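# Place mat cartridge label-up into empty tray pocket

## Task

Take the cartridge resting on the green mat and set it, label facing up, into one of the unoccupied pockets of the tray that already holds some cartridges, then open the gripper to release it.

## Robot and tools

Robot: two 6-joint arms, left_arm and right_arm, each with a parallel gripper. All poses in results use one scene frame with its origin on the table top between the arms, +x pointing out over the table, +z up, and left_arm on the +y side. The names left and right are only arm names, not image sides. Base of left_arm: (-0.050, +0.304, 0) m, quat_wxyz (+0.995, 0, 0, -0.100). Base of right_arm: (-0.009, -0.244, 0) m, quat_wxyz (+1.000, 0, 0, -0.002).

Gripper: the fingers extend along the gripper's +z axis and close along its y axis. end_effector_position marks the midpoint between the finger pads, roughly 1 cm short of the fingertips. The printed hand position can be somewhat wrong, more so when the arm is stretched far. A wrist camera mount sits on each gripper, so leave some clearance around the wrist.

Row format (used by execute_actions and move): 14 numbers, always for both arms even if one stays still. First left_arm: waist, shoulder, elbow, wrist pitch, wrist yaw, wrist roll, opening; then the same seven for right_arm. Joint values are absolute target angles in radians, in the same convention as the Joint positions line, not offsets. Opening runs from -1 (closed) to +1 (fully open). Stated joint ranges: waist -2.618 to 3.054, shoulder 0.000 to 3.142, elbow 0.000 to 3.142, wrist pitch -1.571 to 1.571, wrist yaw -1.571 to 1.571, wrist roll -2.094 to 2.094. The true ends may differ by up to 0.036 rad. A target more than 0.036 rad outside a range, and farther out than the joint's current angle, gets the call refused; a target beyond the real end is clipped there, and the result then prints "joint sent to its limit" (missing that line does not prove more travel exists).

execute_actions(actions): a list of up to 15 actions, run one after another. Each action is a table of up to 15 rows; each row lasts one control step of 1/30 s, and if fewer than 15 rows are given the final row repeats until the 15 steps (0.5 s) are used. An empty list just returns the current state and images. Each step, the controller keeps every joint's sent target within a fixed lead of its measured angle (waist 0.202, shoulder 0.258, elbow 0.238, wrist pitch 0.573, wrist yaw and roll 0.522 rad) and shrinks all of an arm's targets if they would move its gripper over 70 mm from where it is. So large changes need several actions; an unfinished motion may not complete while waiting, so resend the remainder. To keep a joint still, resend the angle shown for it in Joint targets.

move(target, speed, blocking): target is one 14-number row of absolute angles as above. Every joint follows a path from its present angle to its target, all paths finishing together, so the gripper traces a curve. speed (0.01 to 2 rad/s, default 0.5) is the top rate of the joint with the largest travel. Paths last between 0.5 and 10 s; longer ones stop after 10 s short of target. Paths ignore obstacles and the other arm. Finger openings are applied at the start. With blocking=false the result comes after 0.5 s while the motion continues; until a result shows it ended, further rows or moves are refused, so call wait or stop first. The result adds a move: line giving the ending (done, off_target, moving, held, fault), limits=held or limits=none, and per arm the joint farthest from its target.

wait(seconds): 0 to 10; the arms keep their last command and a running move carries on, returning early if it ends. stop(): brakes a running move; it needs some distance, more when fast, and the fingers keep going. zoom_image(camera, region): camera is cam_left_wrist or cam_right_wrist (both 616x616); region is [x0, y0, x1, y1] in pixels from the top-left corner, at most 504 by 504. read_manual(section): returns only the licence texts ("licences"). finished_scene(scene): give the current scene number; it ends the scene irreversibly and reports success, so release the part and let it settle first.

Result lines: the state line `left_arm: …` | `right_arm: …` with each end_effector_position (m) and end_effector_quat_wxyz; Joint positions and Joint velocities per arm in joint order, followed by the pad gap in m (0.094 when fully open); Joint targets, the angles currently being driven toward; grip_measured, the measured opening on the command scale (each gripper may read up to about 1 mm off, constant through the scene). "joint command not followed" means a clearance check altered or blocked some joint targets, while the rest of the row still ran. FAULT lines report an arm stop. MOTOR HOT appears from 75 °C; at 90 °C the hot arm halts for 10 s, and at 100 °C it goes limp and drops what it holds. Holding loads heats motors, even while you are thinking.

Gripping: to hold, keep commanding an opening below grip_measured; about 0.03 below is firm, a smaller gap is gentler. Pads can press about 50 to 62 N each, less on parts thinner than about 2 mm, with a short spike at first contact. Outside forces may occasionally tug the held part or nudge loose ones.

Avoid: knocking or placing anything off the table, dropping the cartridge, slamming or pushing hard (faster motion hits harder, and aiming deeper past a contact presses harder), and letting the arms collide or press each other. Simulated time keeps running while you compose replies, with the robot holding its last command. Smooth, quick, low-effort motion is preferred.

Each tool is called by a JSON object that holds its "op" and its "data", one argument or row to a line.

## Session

{"op": "execute_actions", "data": {
  "actions": []
}}

Scene clock: 0.00 s.
left_arm: end_effector_position=(+0.5162, +0.1365, +0.3803) grip_measured=+1.000 end_effector_quat_wxyz=(+0.666, +0.138, +0.727, -0.097) | right_arm: end_effector_position=(+0.3140, +0.0660, +0.1981) grip_measured=+1.000 end_effector_quat_wxyz=(-0.328, +0.552, -0.504, +0.578)
Joint names: [waist, shoulder, elbow, wrist pitch, wrist yaw, wrist roll]
Joint positions: left_arm=[-0.069  1.849  1.733  0.021  0.062  0.049  0.094] | right_arm=[ 1.164  1.862  1.151  0.144  1.351 -1.33   0.094]
Joint velocities: left_arm=[ 0.002  0.017  0.002 -0.051 -0.007  0.051  0.   ] | right_arm=[ 0.022  0.007  0.012 -0.022 -0.022 -0.022  0.   ]
Joint targets: left_arm=[-0.069 1.827 1.751 0.040 0.063 0.046] | right_arm=[1.164 1.856 1.157 0.139 1.358 -1.326]

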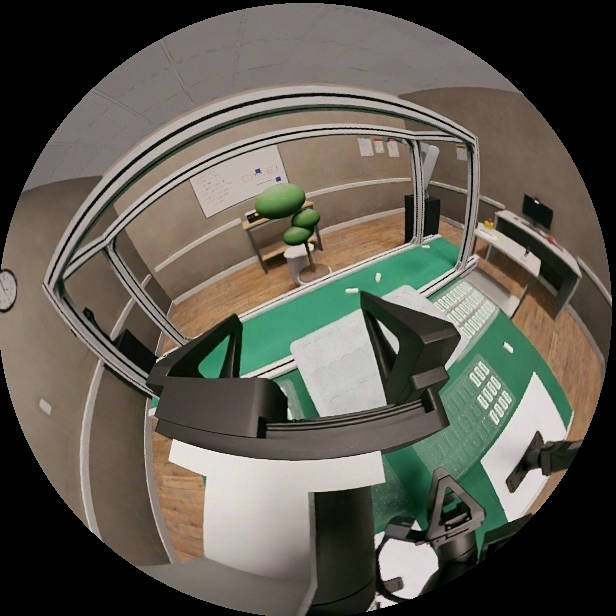

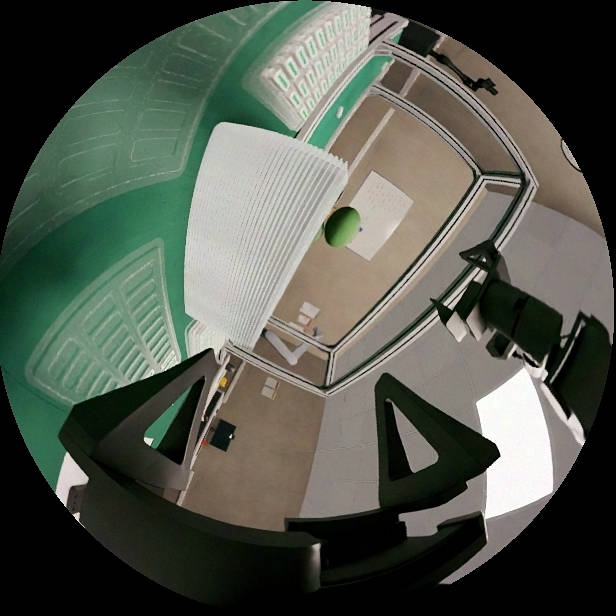

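{"op": "move", "data": {
  "target": [0.2,0.6,0.8,-0.3,0,0,1,0.5,1.0,1.1,-1.2,0.4,-0.4,1],
  "speed": 1.1
}}

{"op": "move", "data": {
  "target": [-0.3,0.22,0.584,-0.35,0,0,1,-0.5,1.5,1.5,-1.45,0,0,1],
  "speed": 1.1
}}

Scene clock: 5.60 s.
left_arm: end_effector_position=(+0.2317, +0.3007, +0.3455) grip_measured=+1.000 end_effector_quat_wxyz=(+0.662, +0.010, +0.749, -0.003) | right_arm: end_effector_position=(+0.2237, -0.1947, +0.2176) grip_measured=+1.000 end_effector_quat_wxyz=(+0.241, -0.377, +0.875, -0.186)
Joint names: [waist, shoulder, elbow, wrist pitch, wrist yaw, wrist roll]
Joint positions: left_arm=[ 0.193  0.619  0.806 -0.31   0.009  0.01   0.094] | right_arm=[ 0.508  1.018  1.109 -1.183  0.408 -0.411  0.094]
Joint velocities: left_arm=[-0.007 -0.037  0.007 -0.007 -0.007 -0.022  0.   ] | right_arm=[-0.022  0.002  0.007 -0.007 -0.066 -0.11   0.   ]
Joint targets: left_arm=[0.200 0.600 0.800 -0.300 -0.000 -0.000] | right_arm=[0.500 1.000 1.100 -1.200 0.400 -0.400]
move: done; limits=none; left_arm: farthest joint: the shoulder, 0.019 radians from its target (1.249 radians at the start); right_arm: farthest joint: the shoulder, 0.018 radians from its target (0.862 radians at the start)

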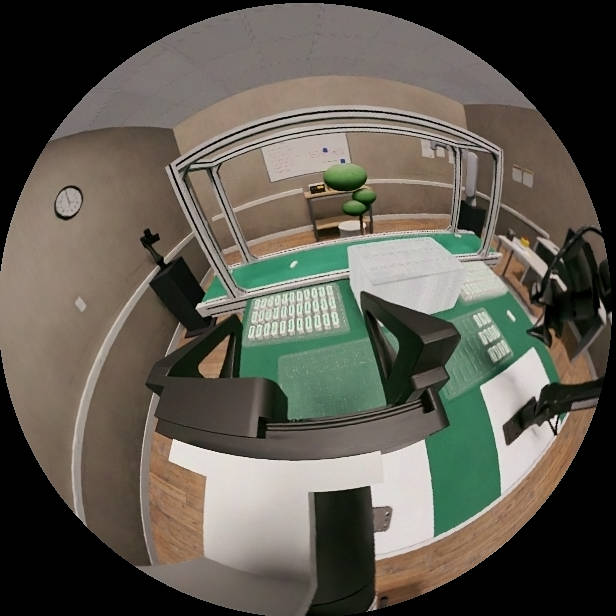

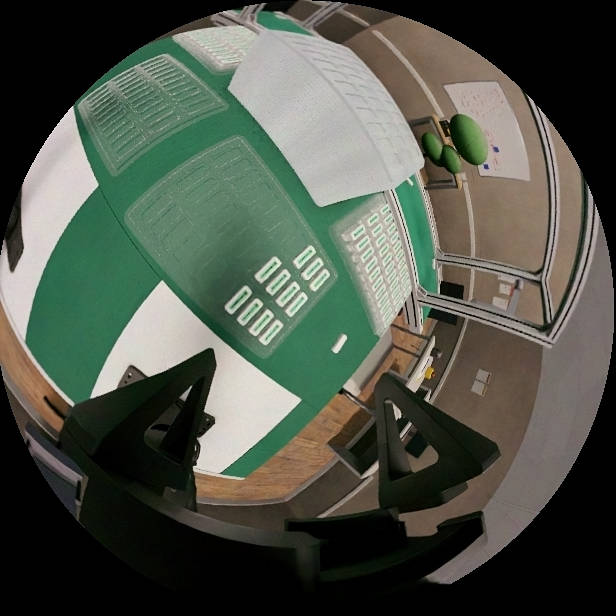

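Scene clock: 7.40 s.
left_arm: end_effector_position=(+0.1455, +0.1987, +0.3203) grip_measured=+1.000 end_effector_quat_wxyz=(+0.683, +0.179, +0.687, -0.171) | right_arm: end_effector_position=(+0.2313, -0.3765, +0.1920) grip_measured=+1.000 end_effector_quat_wxyz=(+0.058, +0.243, +0.968, -0.021)
Joint names: [waist, shoulder, elbow, wrist pitch, wrist yaw, wrist roll]
Joint positions: left_arm=[-0.293  0.241  0.592 -0.359  0.006  0.01   0.094] | right_arm=[-0.497  1.49   1.477 -1.435  0.012 -0.009  0.094]
Joint velocities: left_arm=[-0.042 -0.027 -0.012  0.037 -0.037 -0.007  0.   ] | right_arm=[-0.002 -0.012  0.012 -0.007 -0.095  0.051  0.   ]
Joint targets: left_arm=[-0.300 0.220 0.584 -0.350 0.000 0.000] | right_arm=[-0.500 1.500 1.500 -1.450 0.000 -0.000]
move: off_target (left_arm, right_arm); limits=none; left_arm: farthest joint: the shoulder, 0.021 radians from its target (0.399 radians at the start); right_arm: farthest joint: the elbow, 0.023 radians from its target (0.391 radians at the start)

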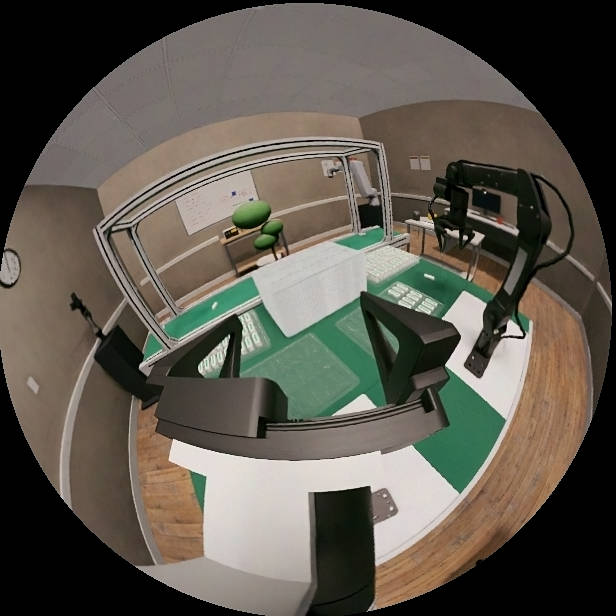

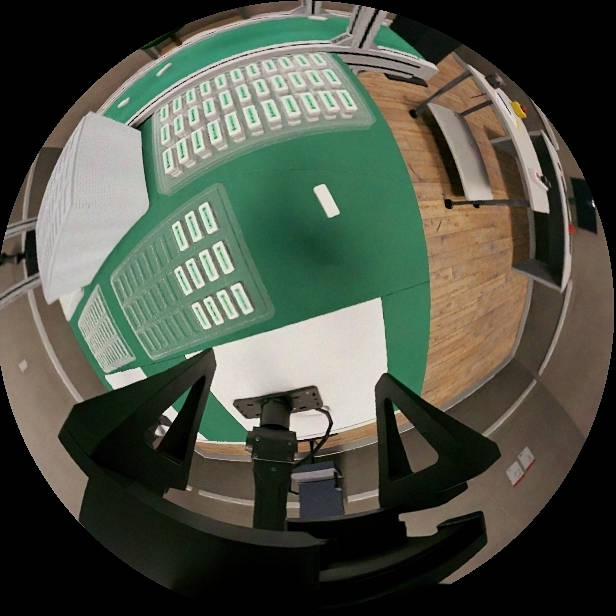

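{"op": "move", "data": {
  "target": [-1.305,0.22,0.584,-0.35,0,0,-0.3,-0.552,2.075,1.647,-1.112,0,0.94,1],
  "speed": 1.0
}}

{"op": "zoom_image", "data": {
  "camera": "cam_right_wrist",
  "region": [180,250,430,430]
}}

Scene clock: 13.63 s.
left_arm: end_effector_position=(-0.0330, +0.0827, +0.3185) grip_measured=-0.297 end_effector_quat_wxyz=(+0.516, +0.488, +0.519, -0.476) | right_arm: end_effector_position=(+0.3267, -0.4492, +0.0496) grip_measured=+1.000 end_effector_quat_wxyz=(+0.001, +0.674, +0.739, -0.004)
Joint names: [waist, shoulder, elbow, wrist pitch, wrist yaw, wrist roll]
Joint positions: left_arm=[-1.298  0.241  0.592 -0.367  0.002  0.01   0.033] | right_arm=[-0.545  2.073  1.625 -1.123  0.008  0.931  0.094]
Joint velocities: left_arm=[-0.017  0.002 -0.002 -0.037  0.051 -0.037  0.   ] | right_arm=[ 0.007 -0.027 -0.017  0.022 -0.007  0.007  0.   ]
Joint targets: left_arm=[-1.305 0.220 0.584 -0.350 -0.000 0.000] | right_arm=[-0.552 2.075 1.647 -1.112 -0.000 0.940]
move: off_target (left_arm, right_arm); limits=none; left_arm: farthest joint: the shoulder, 0.021 radians from its target (0.021 radians at the start); right_arm: farthest joint: the elbow, 0.022 radians from its target (0.170 radians at the start)

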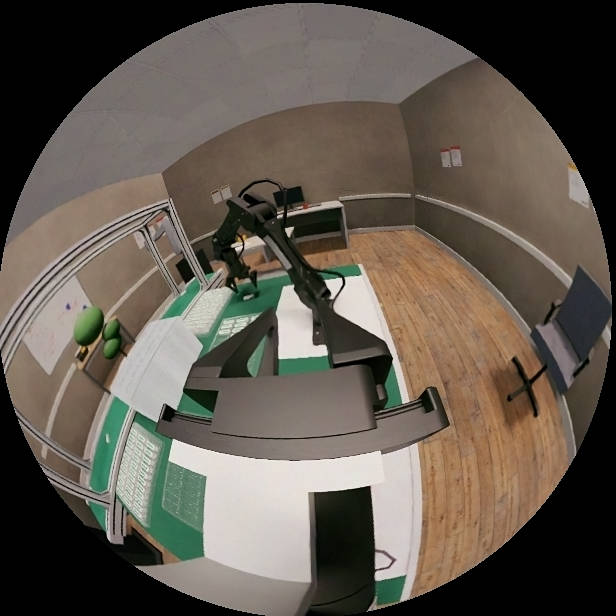

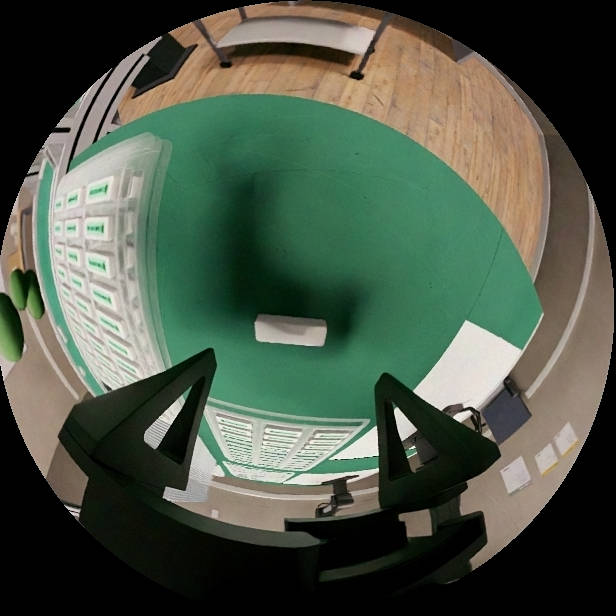

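Region (180, 250, 430, 430) of cam_right_wrist's 616x616 image, scaled by 2.016, with more detail than that image has; it fills the top 363 rows of this view, and the rest is white.

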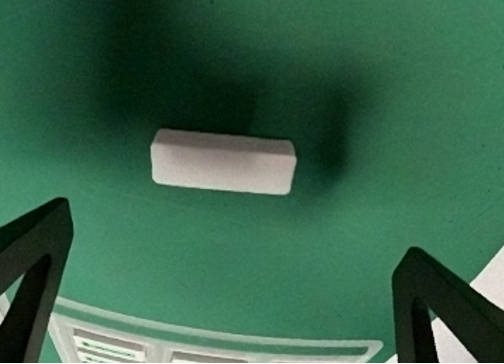

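{"op": "move", "data": {
  "target": [-1.305,0.22,0.584,-0.35,0,0,-0.3,-0.532,2.136,1.573,-1.012,0,0.848,0.4],
  "speed": 0.25
}}

{"op": "zoom_image", "data": {
  "camera": "cam_right_wrist",
  "region": [180,280,430,460]
}}

Scene clock: 20.57 s.
left_arm: end_effector_position=(-0.0330, +0.0827, +0.3174) grip_measured=-0.297 end_effector_quat_wxyz=(+0.515, +0.489, +0.520, -0.475) | right_arm: end_effector_position=(+0.3323, -0.4499, +0.0164) grip_measured=+0.402 end_effector_quat_wxyz=(-0.002, +0.644, +0.765, -0.004)
Joint names: [waist, shoulder, elbow, wrist pitch, wrist yaw, wrist roll]
Joint positions: left_arm=[-1.298  0.241  0.592 -0.371  0.002  0.01   0.033] | right_arm=[-0.539  2.131  1.578 -1.024  0.007  0.857  0.066]
Joint velocities: left_arm=[ 0.002  0.007  0.002 -0.037 -0.051  0.022  0.001] | right_arm=[ 0.002  0.017 -0.022  0.081 -0.007  0.022 -0.001]
Joint targets: left_arm=[-1.305 0.220 0.584 -0.350 0.000 -0.000] | right_arm=[-0.532 2.136 1.573 -1.012 -0.000 0.848]
move: off_target (left_arm); limits=none; left_arm: farthest joint: the shoulder, 0.021 radians from its target (0.021 radians at the start); right_arm: farthest joint: the wrist pitch, 0.012 radians from its target (0.111 radians at the start)

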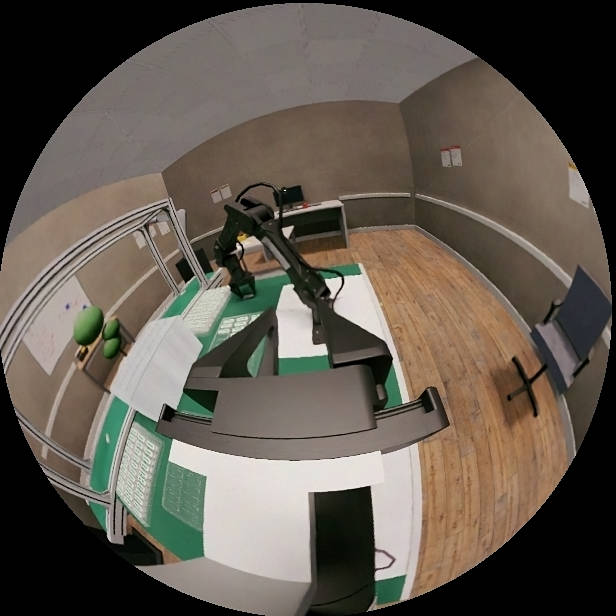

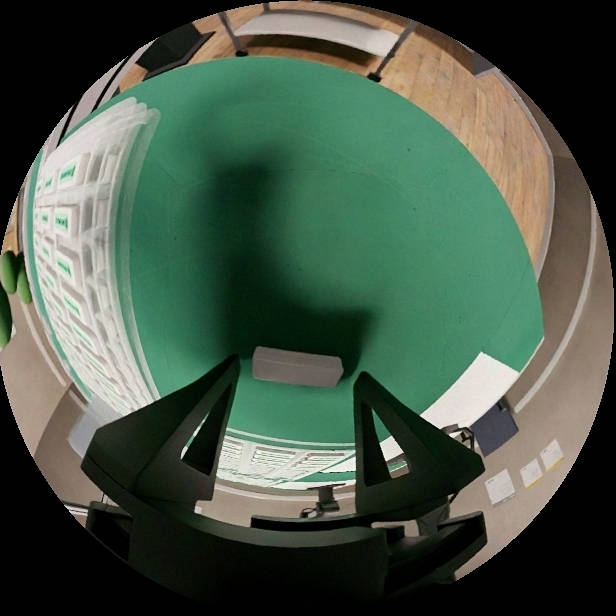

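Region (180, 280, 430, 460) of cam_right_wrist's 616x616 image, scaled by 2.016, with more detail than that image has; it fills the top 363 rows of this view, and the rest is white.

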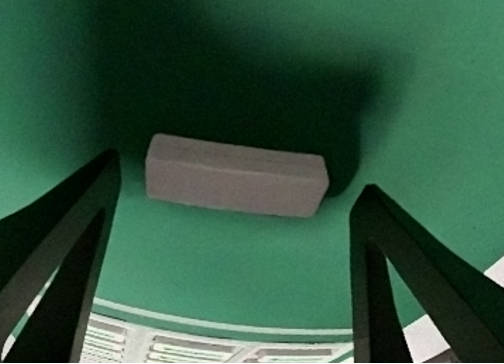

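{"op": "execute_actions", "data": {
  "actions": [
    [[-1.305,0.22,0.584,-0.35,0,0,-0.3,-0.555,2.165,1.573,-0.997,0,0.84,0.2],[-1.305,0.22,0.584,-0.35,0,0,-0.3,-0.555,2.165,1.573,-0.997,0,0.84,0.2],[-1.305,0.22,0.584,-0.35,0,0,-0.3,-0.555,2.148,1.573,-0.997,0,0.84,0.15]]
  ]
}}

{"op": "zoom_image", "data": {
  "camera": "cam_right_wrist",
  "region": [180,280,430,460]
}}

Scene clock: 25.80 s.
left_arm: end_effector_position=(-0.0330, +0.0827, +0.3174) grip_measured=-0.297 end_effector_quat_wxyz=(+0.515, +0.489, +0.520, -0.475) | right_arm: end_effector_position=(+0.3326, -0.4544, +0.0125) grip_measured=+0.152 end_effector_quat_wxyz=(+0.000, +0.644, +0.765, -0.003)
Joint names: [waist, shoulder, elbow, wrist pitch, wrist yaw, wrist roll]
Joint positions: left_arm=[-1.298  0.241  0.592 -0.371  0.002  0.01   0.033] | right_arm=[-0.549  2.141  1.578 -1.009  0.007  0.849  0.054]
Joint velocities: left_arm=[ 0.012  0.007 -0.012 -0.037  0.037 -0.037  0.   ] | right_arm=[ 0.012 -0.027 -0.007 -0.022  0.081  0.007 -0.   ]
Joint targets: left_arm=[-1.305 0.220 0.584 -0.350 0.000 0.000] | right_arm=[-0.555 2.148 1.573 -0.997 0.000 0.840]

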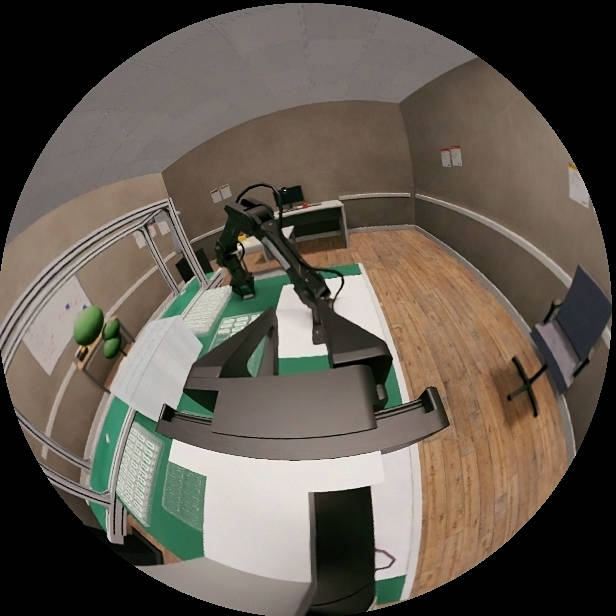

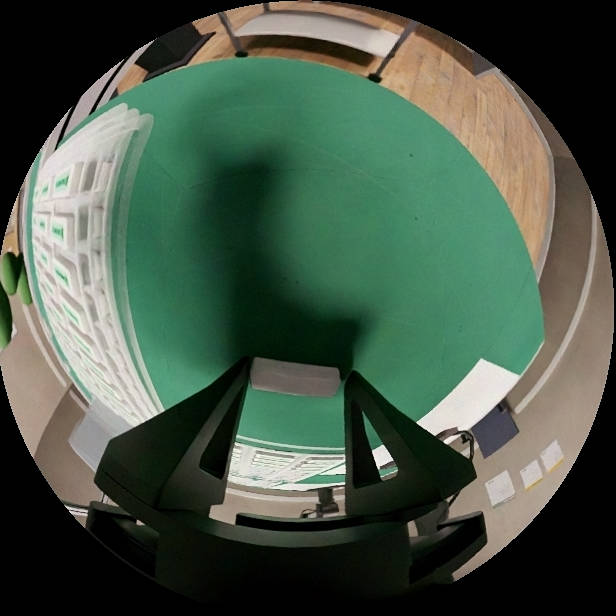

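Region (180, 280, 430, 460) of cam_right_wrist's 616x616 image, scaled by 2.016, with more detail than that image has; it fills the top 363 rows of this view, and the rest is white.

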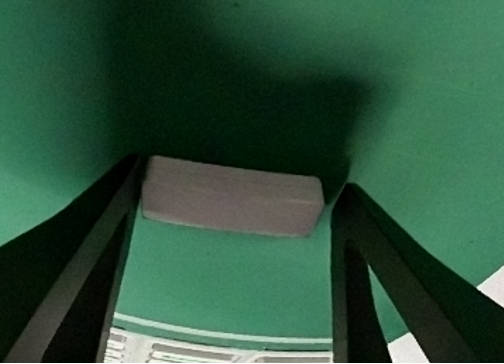

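{"op": "execute_actions", "data": {
  "actions": [
    [[-1.305,0.22,0.584,-0.35,0,0,-0.3,-0.549,2.141,1.573,-0.997,0,0.84,0.12],[-1.305,0.22,0.584,-0.35,0,0,-0.3,-0.549,2.141,1.573,-0.997,0,0.84,0.09],[-1.305,0.22,0.584,-0.35,0,0,-0.3,-0.549,2.141,1.573,-0.997,0,0.84,0.06],[-1.305,0.22,0.584,-0.35,0,0,-0.3,-0.549,2.141,1.573,-0.997,0,0.84,0.03],[-1.305,0.22,0.584,-0.35,0,0,-0.3,-0.549,2.141,1.573,-0.997,0,0.84,0.01],[-1.305,0.22,0.584,-0.35,0,0,-0.3,-0.549,2.141,1.573,-0.997,0,0.84,-0.01],[-1.305,0.22,0.584,-0.35,0,0,-0.3,-0.549,2.141,1.573,-0.997,0,0.84,-0.03],[-1.305,0.22,0.584,-0.35,0,0,-0.3,-0.549,2.141,1.573,-0.997,0,0.84,-0.06]]
  ]
}}

Scene clock: 32.17 s.
left_arm: end_effector_position=(-0.0330, +0.0827, +0.3174) grip_measured=-0.297 end_effector_quat_wxyz=(+0.515, +0.489, +0.520, -0.475) | right_arm: end_effector_position=(+0.3327, -0.4545, +0.0125) grip_measured=-0.034 end_effector_quat_wxyz=(+0.001, +0.644, +0.765, -0.003)
Joint names: [waist, shoulder, elbow, wrist pitch, wrist yaw, wrist roll]
Joint positions: left_arm=[-1.298  0.241  0.592 -0.371  0.002  0.01   0.033] | right_arm=[-0.549  2.141  1.578 -1.008  0.007  0.848  0.045]
Joint velocities: left_arm=[-0.046 -0.012 -0.017  0.037  0.022 -0.066 -0.   ] | right_arm=[ 0.002  0.007 -0.002 -0.051  0.022 -0.007 -0.   ]
Joint targets: left_arm=[-1.305 0.220 0.584 -0.350 -0.000 -0.000] | right_arm=[-0.549 2.141 1.573 -0.997 0.000 0.840]

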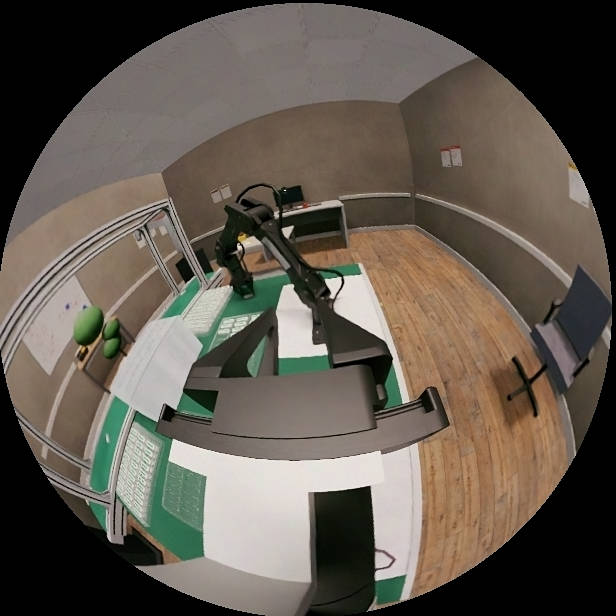

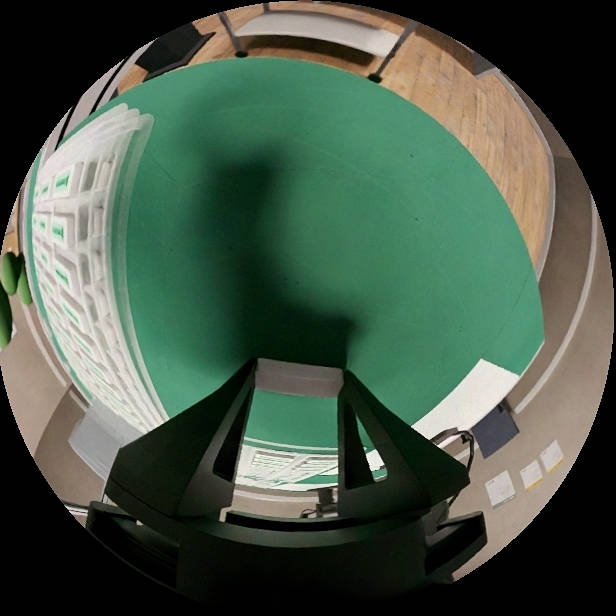

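{"op": "move", "data": {
  "target": [-1.305,0.22,0.584,-0.35,0,0,-0.3,-0.2,0.9,0.85,-0.6,0,-0.2,-0.068],
  "speed": 1.2
}}

{"op": "move", "data": {
  "target": [-1.305,0.22,0.584,-0.35,0,0,-0.3,1.646,0.39,0.56,-0.15,0,-1.58,-0.068],
  "speed": 1.3
}}

Scene clock: 36.13 s.
left_arm: end_effector_position=(-0.0330, +0.0828, +0.3158) grip_measured=-0.297 end_effector_quat_wxyz=(+0.513, +0.491, +0.521, -0.473) | right_arm: end_effector_position=(+0.2868, -0.3074, +0.2180) grip_measured=-0.034 end_effector_quat_wxyz=(+0.424, +0.010, +0.901, -0.090)
Joint names: [waist, shoulder, elbow, wrist pitch, wrist yaw, wrist roll]
Joint positions: left_arm=[-1.298  0.241  0.592 -0.377  0.002  0.01   0.033] | right_arm=[-0.208  0.921  0.858 -0.611  0.007 -0.192  0.045]
Joint velocities: left_arm=[-0.012 -0.002 -0.017  0.051  0.007 -0.037  0.001] | right_arm=[ 0.002  0.012 -0.007 -0.022  0.007 -0.037 -0.001]
Joint targets: left_arm=[-1.305 0.220 0.584 -0.350 -0.000 0.000] | right_arm=[-0.200 0.900 0.850 -0.600 0.000 -0.200]
move: off_target (left_arm, right_arm); limits=none; left_arm: farthest joint: the wrist pitch, 0.027 radians from its target (0.021 radians at the start); right_arm: farthest joint: the shoulder, 0.021 radians from its target (1.241 radians at the start)

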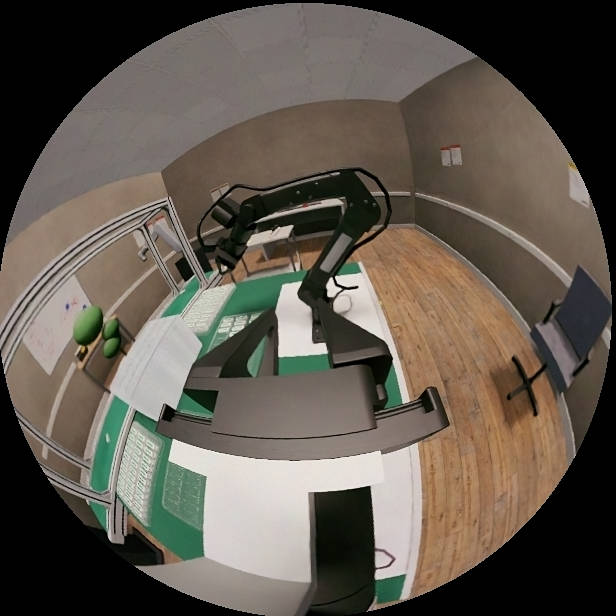

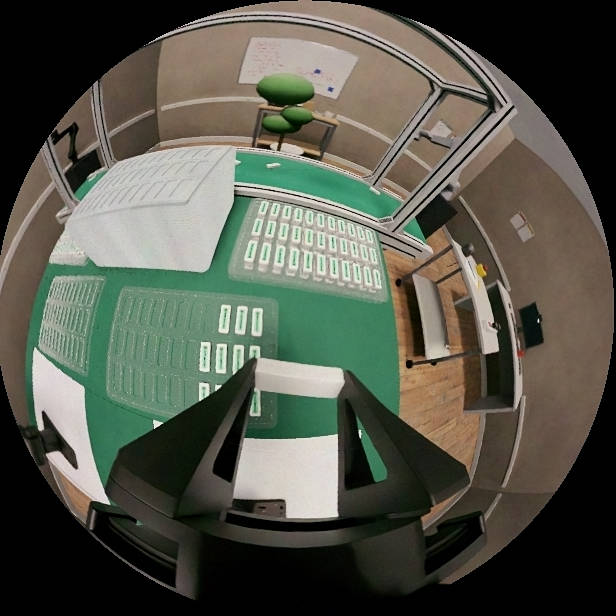

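Scene clock: 38.53 s.
left_arm: end_effector_position=(-0.0330, +0.0828, +0.3155) grip_measured=-0.297 end_effector_quat_wxyz=(+0.513, +0.491, +0.522, -0.473) | right_arm: end_effector_position=(-0.0269, +0.0158, +0.3197) grip_measured=-0.034 end_effector_quat_wxyz=(+0.704, -0.710, -0.024, +0.021)
Joint names: [waist, shoulder, elbow, wrist pitch, wrist yaw, wrist roll]
Joint positions: left_arm=[-1.298  0.241  0.592 -0.378  0.002  0.01   0.033] | right_arm=[ 1.639  0.416  0.569 -0.162 -0.    -1.575  0.045]
Joint velocities: left_arm=[ 0.012 -0.007 -0.002  0.037 -0.051  0.022  0.001] | right_arm=[-0.017  0.007 -0.002  0.022  0.022  0.007 -0.   ]
Joint targets: left_arm=[-1.305 0.220 0.584 -0.350 -0.000 -0.000] | right_arm=[1.646 0.390 0.560 -0.150 0.000 -1.580]
move: off_target (left_arm, right_arm); limits=none; left_arm: farthest joint: the wrist pitch, 0.028 radians from its target (0.027 radians at the start); right_arm: farthest joint: the shoulder, 0.026 radians from its target (0.531 radians at the start)

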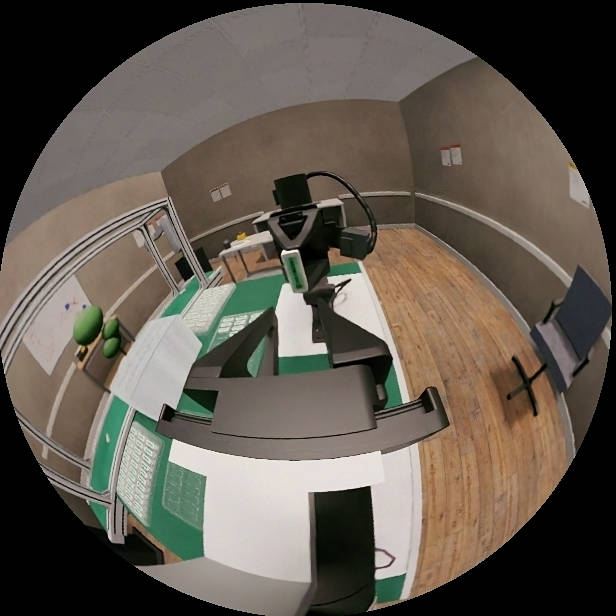

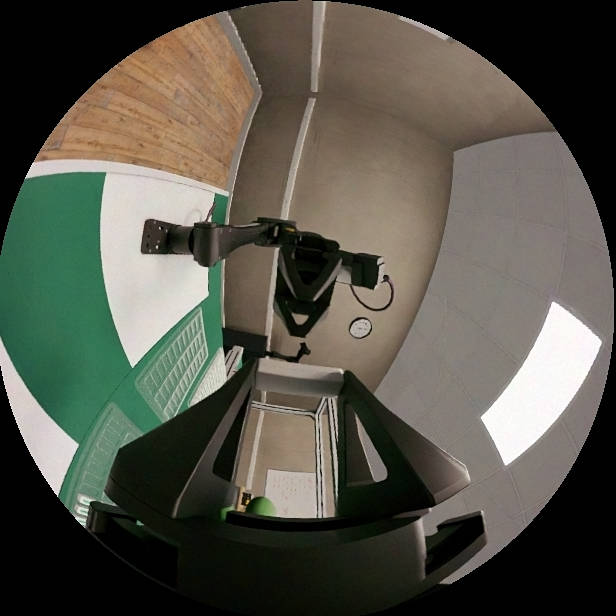

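{"op": "move", "data": {
  "target": [-1.298,0.526,0.562,-0.04,0,0,-0.4,1.646,0.39,0.56,-0.15,0,-1.58,-0.068],
  "speed": 0.4
}}

{"op": "zoom_image", "data": {
  "camera": "cam_right_wrist",
  "region": [240,320,360,420]
}}

{"op": "zoom_image", "data": {
  "camera": "cam_left_wrist",
  "region": [240,250,360,370]
}}

Scene clock: 42.30 s.
left_arm: end_effector_position=(-0.0288, +0.0237, +0.3164) grip_measured=-0.397 end_effector_quat_wxyz=(+0.515, +0.489, +0.520, -0.475) | right_arm: end_effector_position=(-0.0269, +0.0158, +0.3197) grip_measured=-0.034 end_effector_quat_wxyz=(+0.704, -0.710, -0.025, +0.021)
Joint names: [waist, shoulder, elbow, wrist pitch, wrist yaw, wrist roll]
Joint positions: left_arm=[-1.298  0.516  0.566 -0.069  0.002  0.01   0.028] | right_arm=[ 1.639  0.416  0.569 -0.162 -0.    -1.575  0.045]
Joint velocities: left_arm=[-0.012 -0.017 -0.007 -0.007  0.051  0.007 -0.   ] | right_arm=[-0.007  0.012 -0.012  0.037 -0.125 -0.051 -0.001]
Joint targets: left_arm=[-1.298 0.526 0.562 -0.040 0.000 -0.000] | right_arm=[1.646 0.390 0.560 -0.150 0.000 -1.580]
move: off_target (left_arm, right_arm); limits=none; left_arm: farthest joint: the wrist pitch, 0.029 radians from its target (0.338 radians at the start); right_arm: farthest joint: the shoulder, 0.026 radians from its target (0.026 radians at the start)

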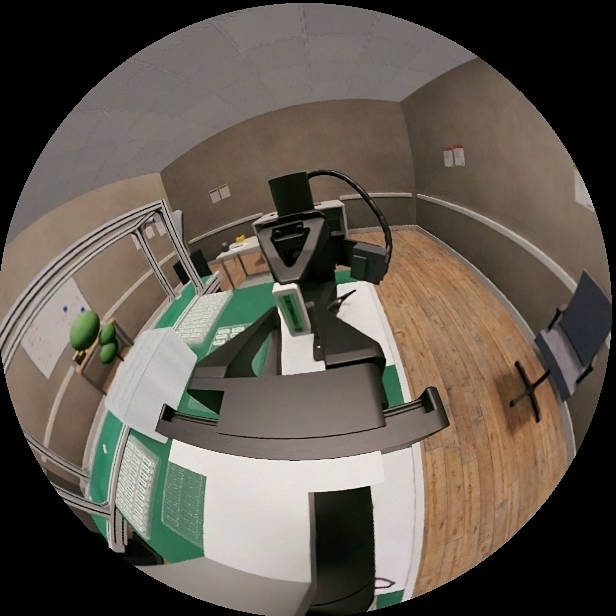

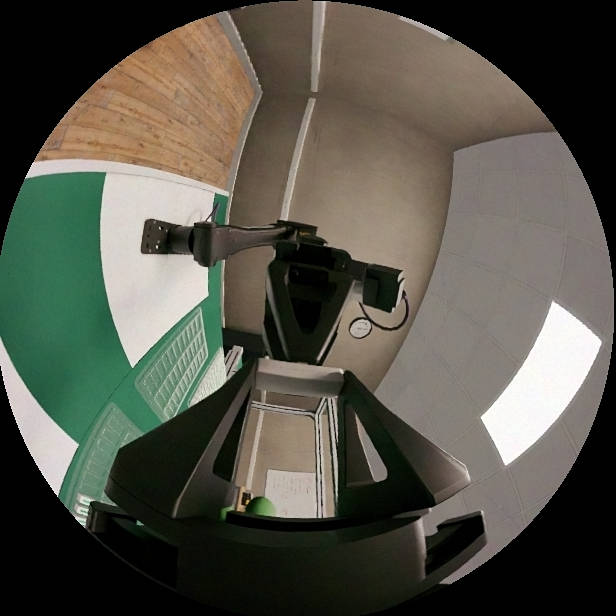

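Region (240, 320, 360, 420) of cam_right_wrist's 616x616 image, scaled by 4.200, with more detail than that image has.

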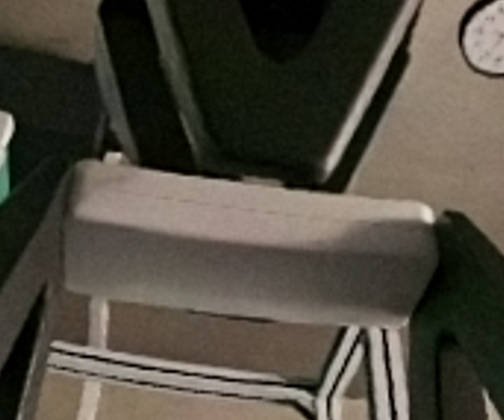

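Region (240, 250, 360, 370) of cam_left_wrist's 616x616 image, scaled by 4.200, with more detail than that image has.

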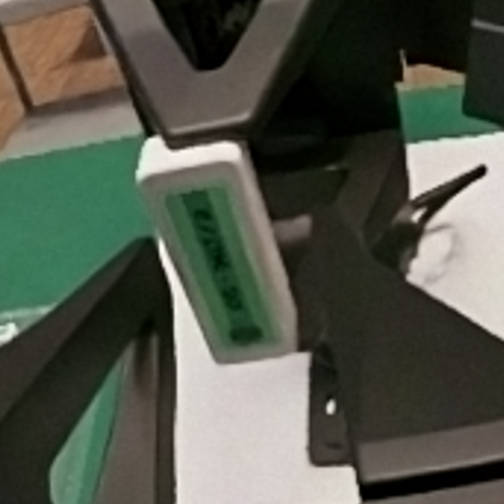

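{"op": "execute_actions", "data": {
  "actions": [
    [[-1.282,0.526,0.562,-0.04,0,0,-0.45,1.646,0.39,0.56,-0.15,0,-1.58,-0.068],[-1.282,0.526,0.562,-0.04,0,0,-0.45,1.646,0.39,0.56,-0.15,0,-1.58,-0.068],[-1.282,0.526,0.562,-0.04,0,0,-0.45,1.646,0.39,0.56,-0.15,0,-1.58,-0.068],[-1.282,0.526,0.562,-0.04,0,0,-0.5,1.646,0.39,0.56,-0.15,0,-1.58,-0.068],[-1.282,0.526,0.562,-0.04,0,0,-0.5,1.646,0.39,0.56,-0.15,0,-1.58,-0.068],[-1.282,0.526,0.562,-0.04,0,0,-0.55,1.646,0.39,0.56,-0.15,0,-1.58,-0.068],[-1.282,0.526,0.562,-0.04,0,0,-0.6,1.646,0.39,0.56,-0.15,0,-1.58,-0.068]]
  ]
}}

{"op": "zoom_image", "data": {
  "camera": "cam_right_wrist",
  "region": [240,320,360,420]
}}

{"op": "zoom_image", "data": {
  "camera": "cam_left_wrist",
  "region": [240,250,360,370]
}}

Scene clock: 47.57 s.
left_arm: end_effector_position=(-0.0265, +0.0239, +0.3165) grip_measured=-0.597 end_effector_quat_wxyz=(+0.517, +0.487, +0.522, -0.473) | right_arm: end_effector_position=(-0.0269, +0.0158, +0.3197) grip_measured=-0.034 end_effector_quat_wxyz=(+0.704, -0.710, -0.025, +0.021)
Joint names: [waist, shoulder, elbow, wrist pitch, wrist yaw, wrist roll]
Joint positions: left_arm=[-1.29   0.516  0.566 -0.068  0.002  0.01   0.019] | right_arm=[ 1.639  0.416  0.569 -0.162 -0.    -1.575  0.045]
Joint velocities: left_arm=[ 0.027 -0.012  0.012  0.022  0.051  0.037 -0.   ] | right_arm=[-0.007 -0.002  0.022  0.007 -0.022 -0.022  0.   ]
Joint targets: left_arm=[-1.282 0.526 0.562 -0.040 -0.000 0.000] | right_arm=[1.646 0.390 0.560 -0.150 0.000 -1.580]

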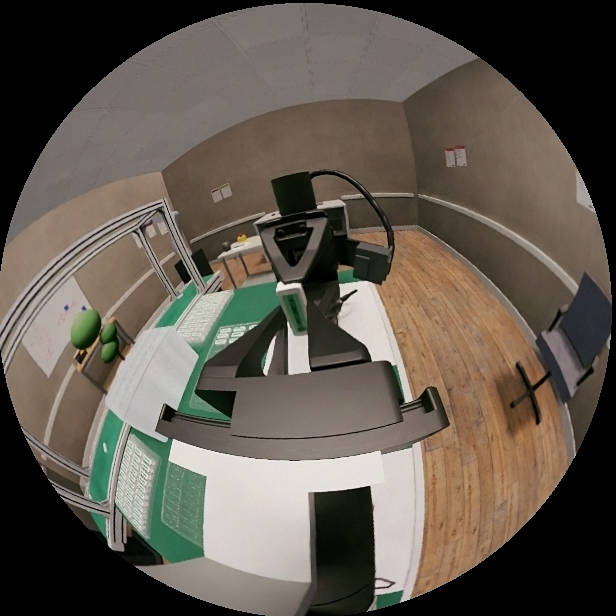

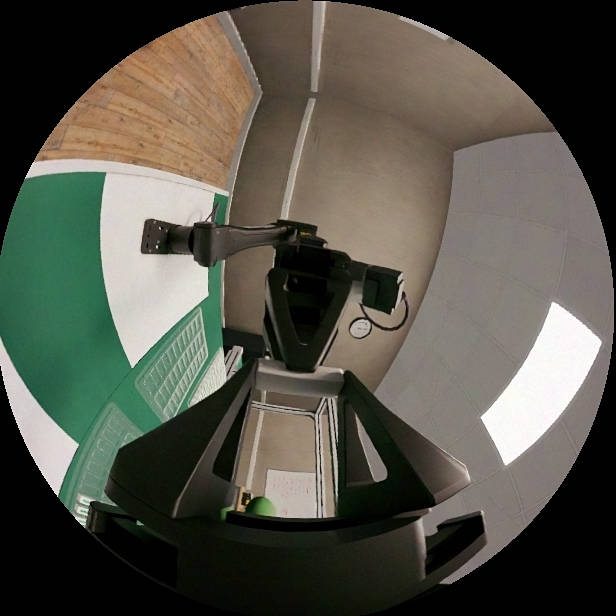

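Region (240, 320, 360, 420) of cam_right_wrist's 616x616 image, scaled by 4.200, with more detail than that image has.

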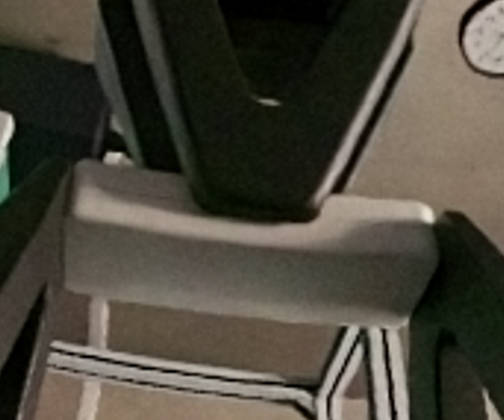

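Region (240, 250, 360, 370) of cam_left_wrist's 616x616 image, scaled by 4.200, with more detail than that image has.

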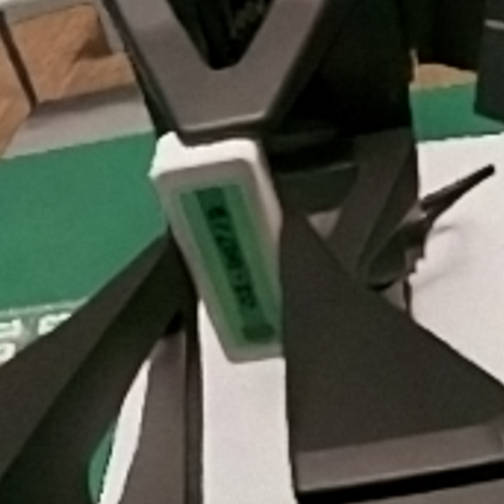

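{"op": "execute_actions", "data": {
  "actions": [
    [[-1.29,0.526,0.562,-0.04,0,0,-0.62,1.646,0.39,0.56,-0.15,0,-1.58,-0.068],[-1.29,0.526,0.562,-0.04,0,0,-0.64,1.646,0.39,0.56,-0.15,0,-1.58,-0.068],[-1.29,0.526,0.562,-0.04,0,0,-0.66,1.646,0.39,0.56,-0.15,0,-1.58,-0.068],[-1.29,0.526,0.562,-0.04,0,0,-0.68,1.646,0.39,0.56,-0.15,0,-1.58,-0.068],[-1.29,0.526,0.562,-0.04,0,0,-0.70,1.646,0.39,0.56,-0.15,0,-1.58,-0.068]]
  ]
}}

Scene clock: 51.17 s.
left_arm: end_effector_position=(-0.0265, +0.0239, +0.3166) grip_measured=-0.668 end_effector_quat_wxyz=(+0.516, +0.486, +0.522, -0.474) | right_arm: end_effector_position=(-0.0269, +0.0158, +0.3198) grip_measured=-0.034 end_effector_quat_wxyz=(+0.704, -0.710, -0.026, +0.020)
Joint names: [waist, shoulder, elbow, wrist pitch, wrist yaw, wrist roll]
Joint positions: left_arm=[-1.29   0.516  0.566 -0.068  0.002  0.007  0.016] | right_arm=[ 1.639  0.416  0.569 -0.161 -0.    -1.578  0.045]
Joint velocities: left_arm=[ 0.007  0.002 -0.012  0.007 -0.022 -0.081 -0.   ] | right_arm=[-0.007 -0.027 -0.007  0.022 -0.051 -0.007  0.002]
Joint targets: left_arm=[-1.290 0.526 0.562 -0.040 -0.000 -0.000] | right_arm=[1.646 0.390 0.560 -0.150 -0.000 -1.580]

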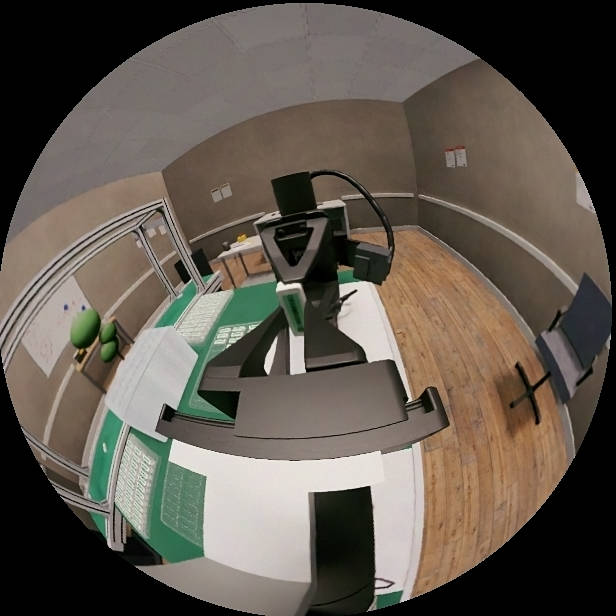

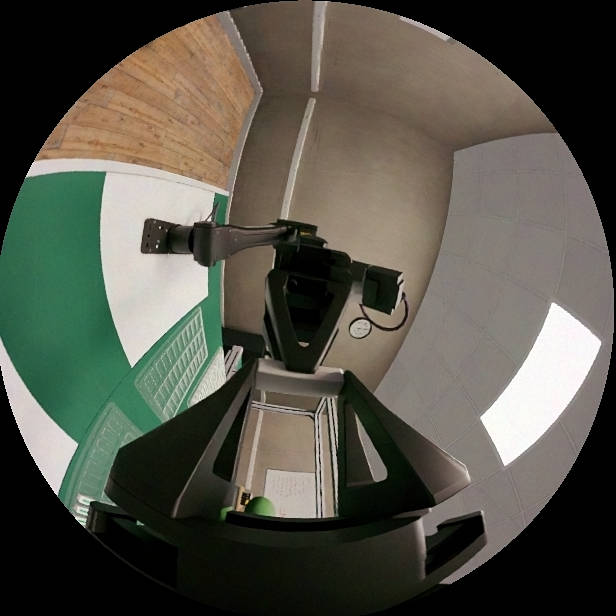

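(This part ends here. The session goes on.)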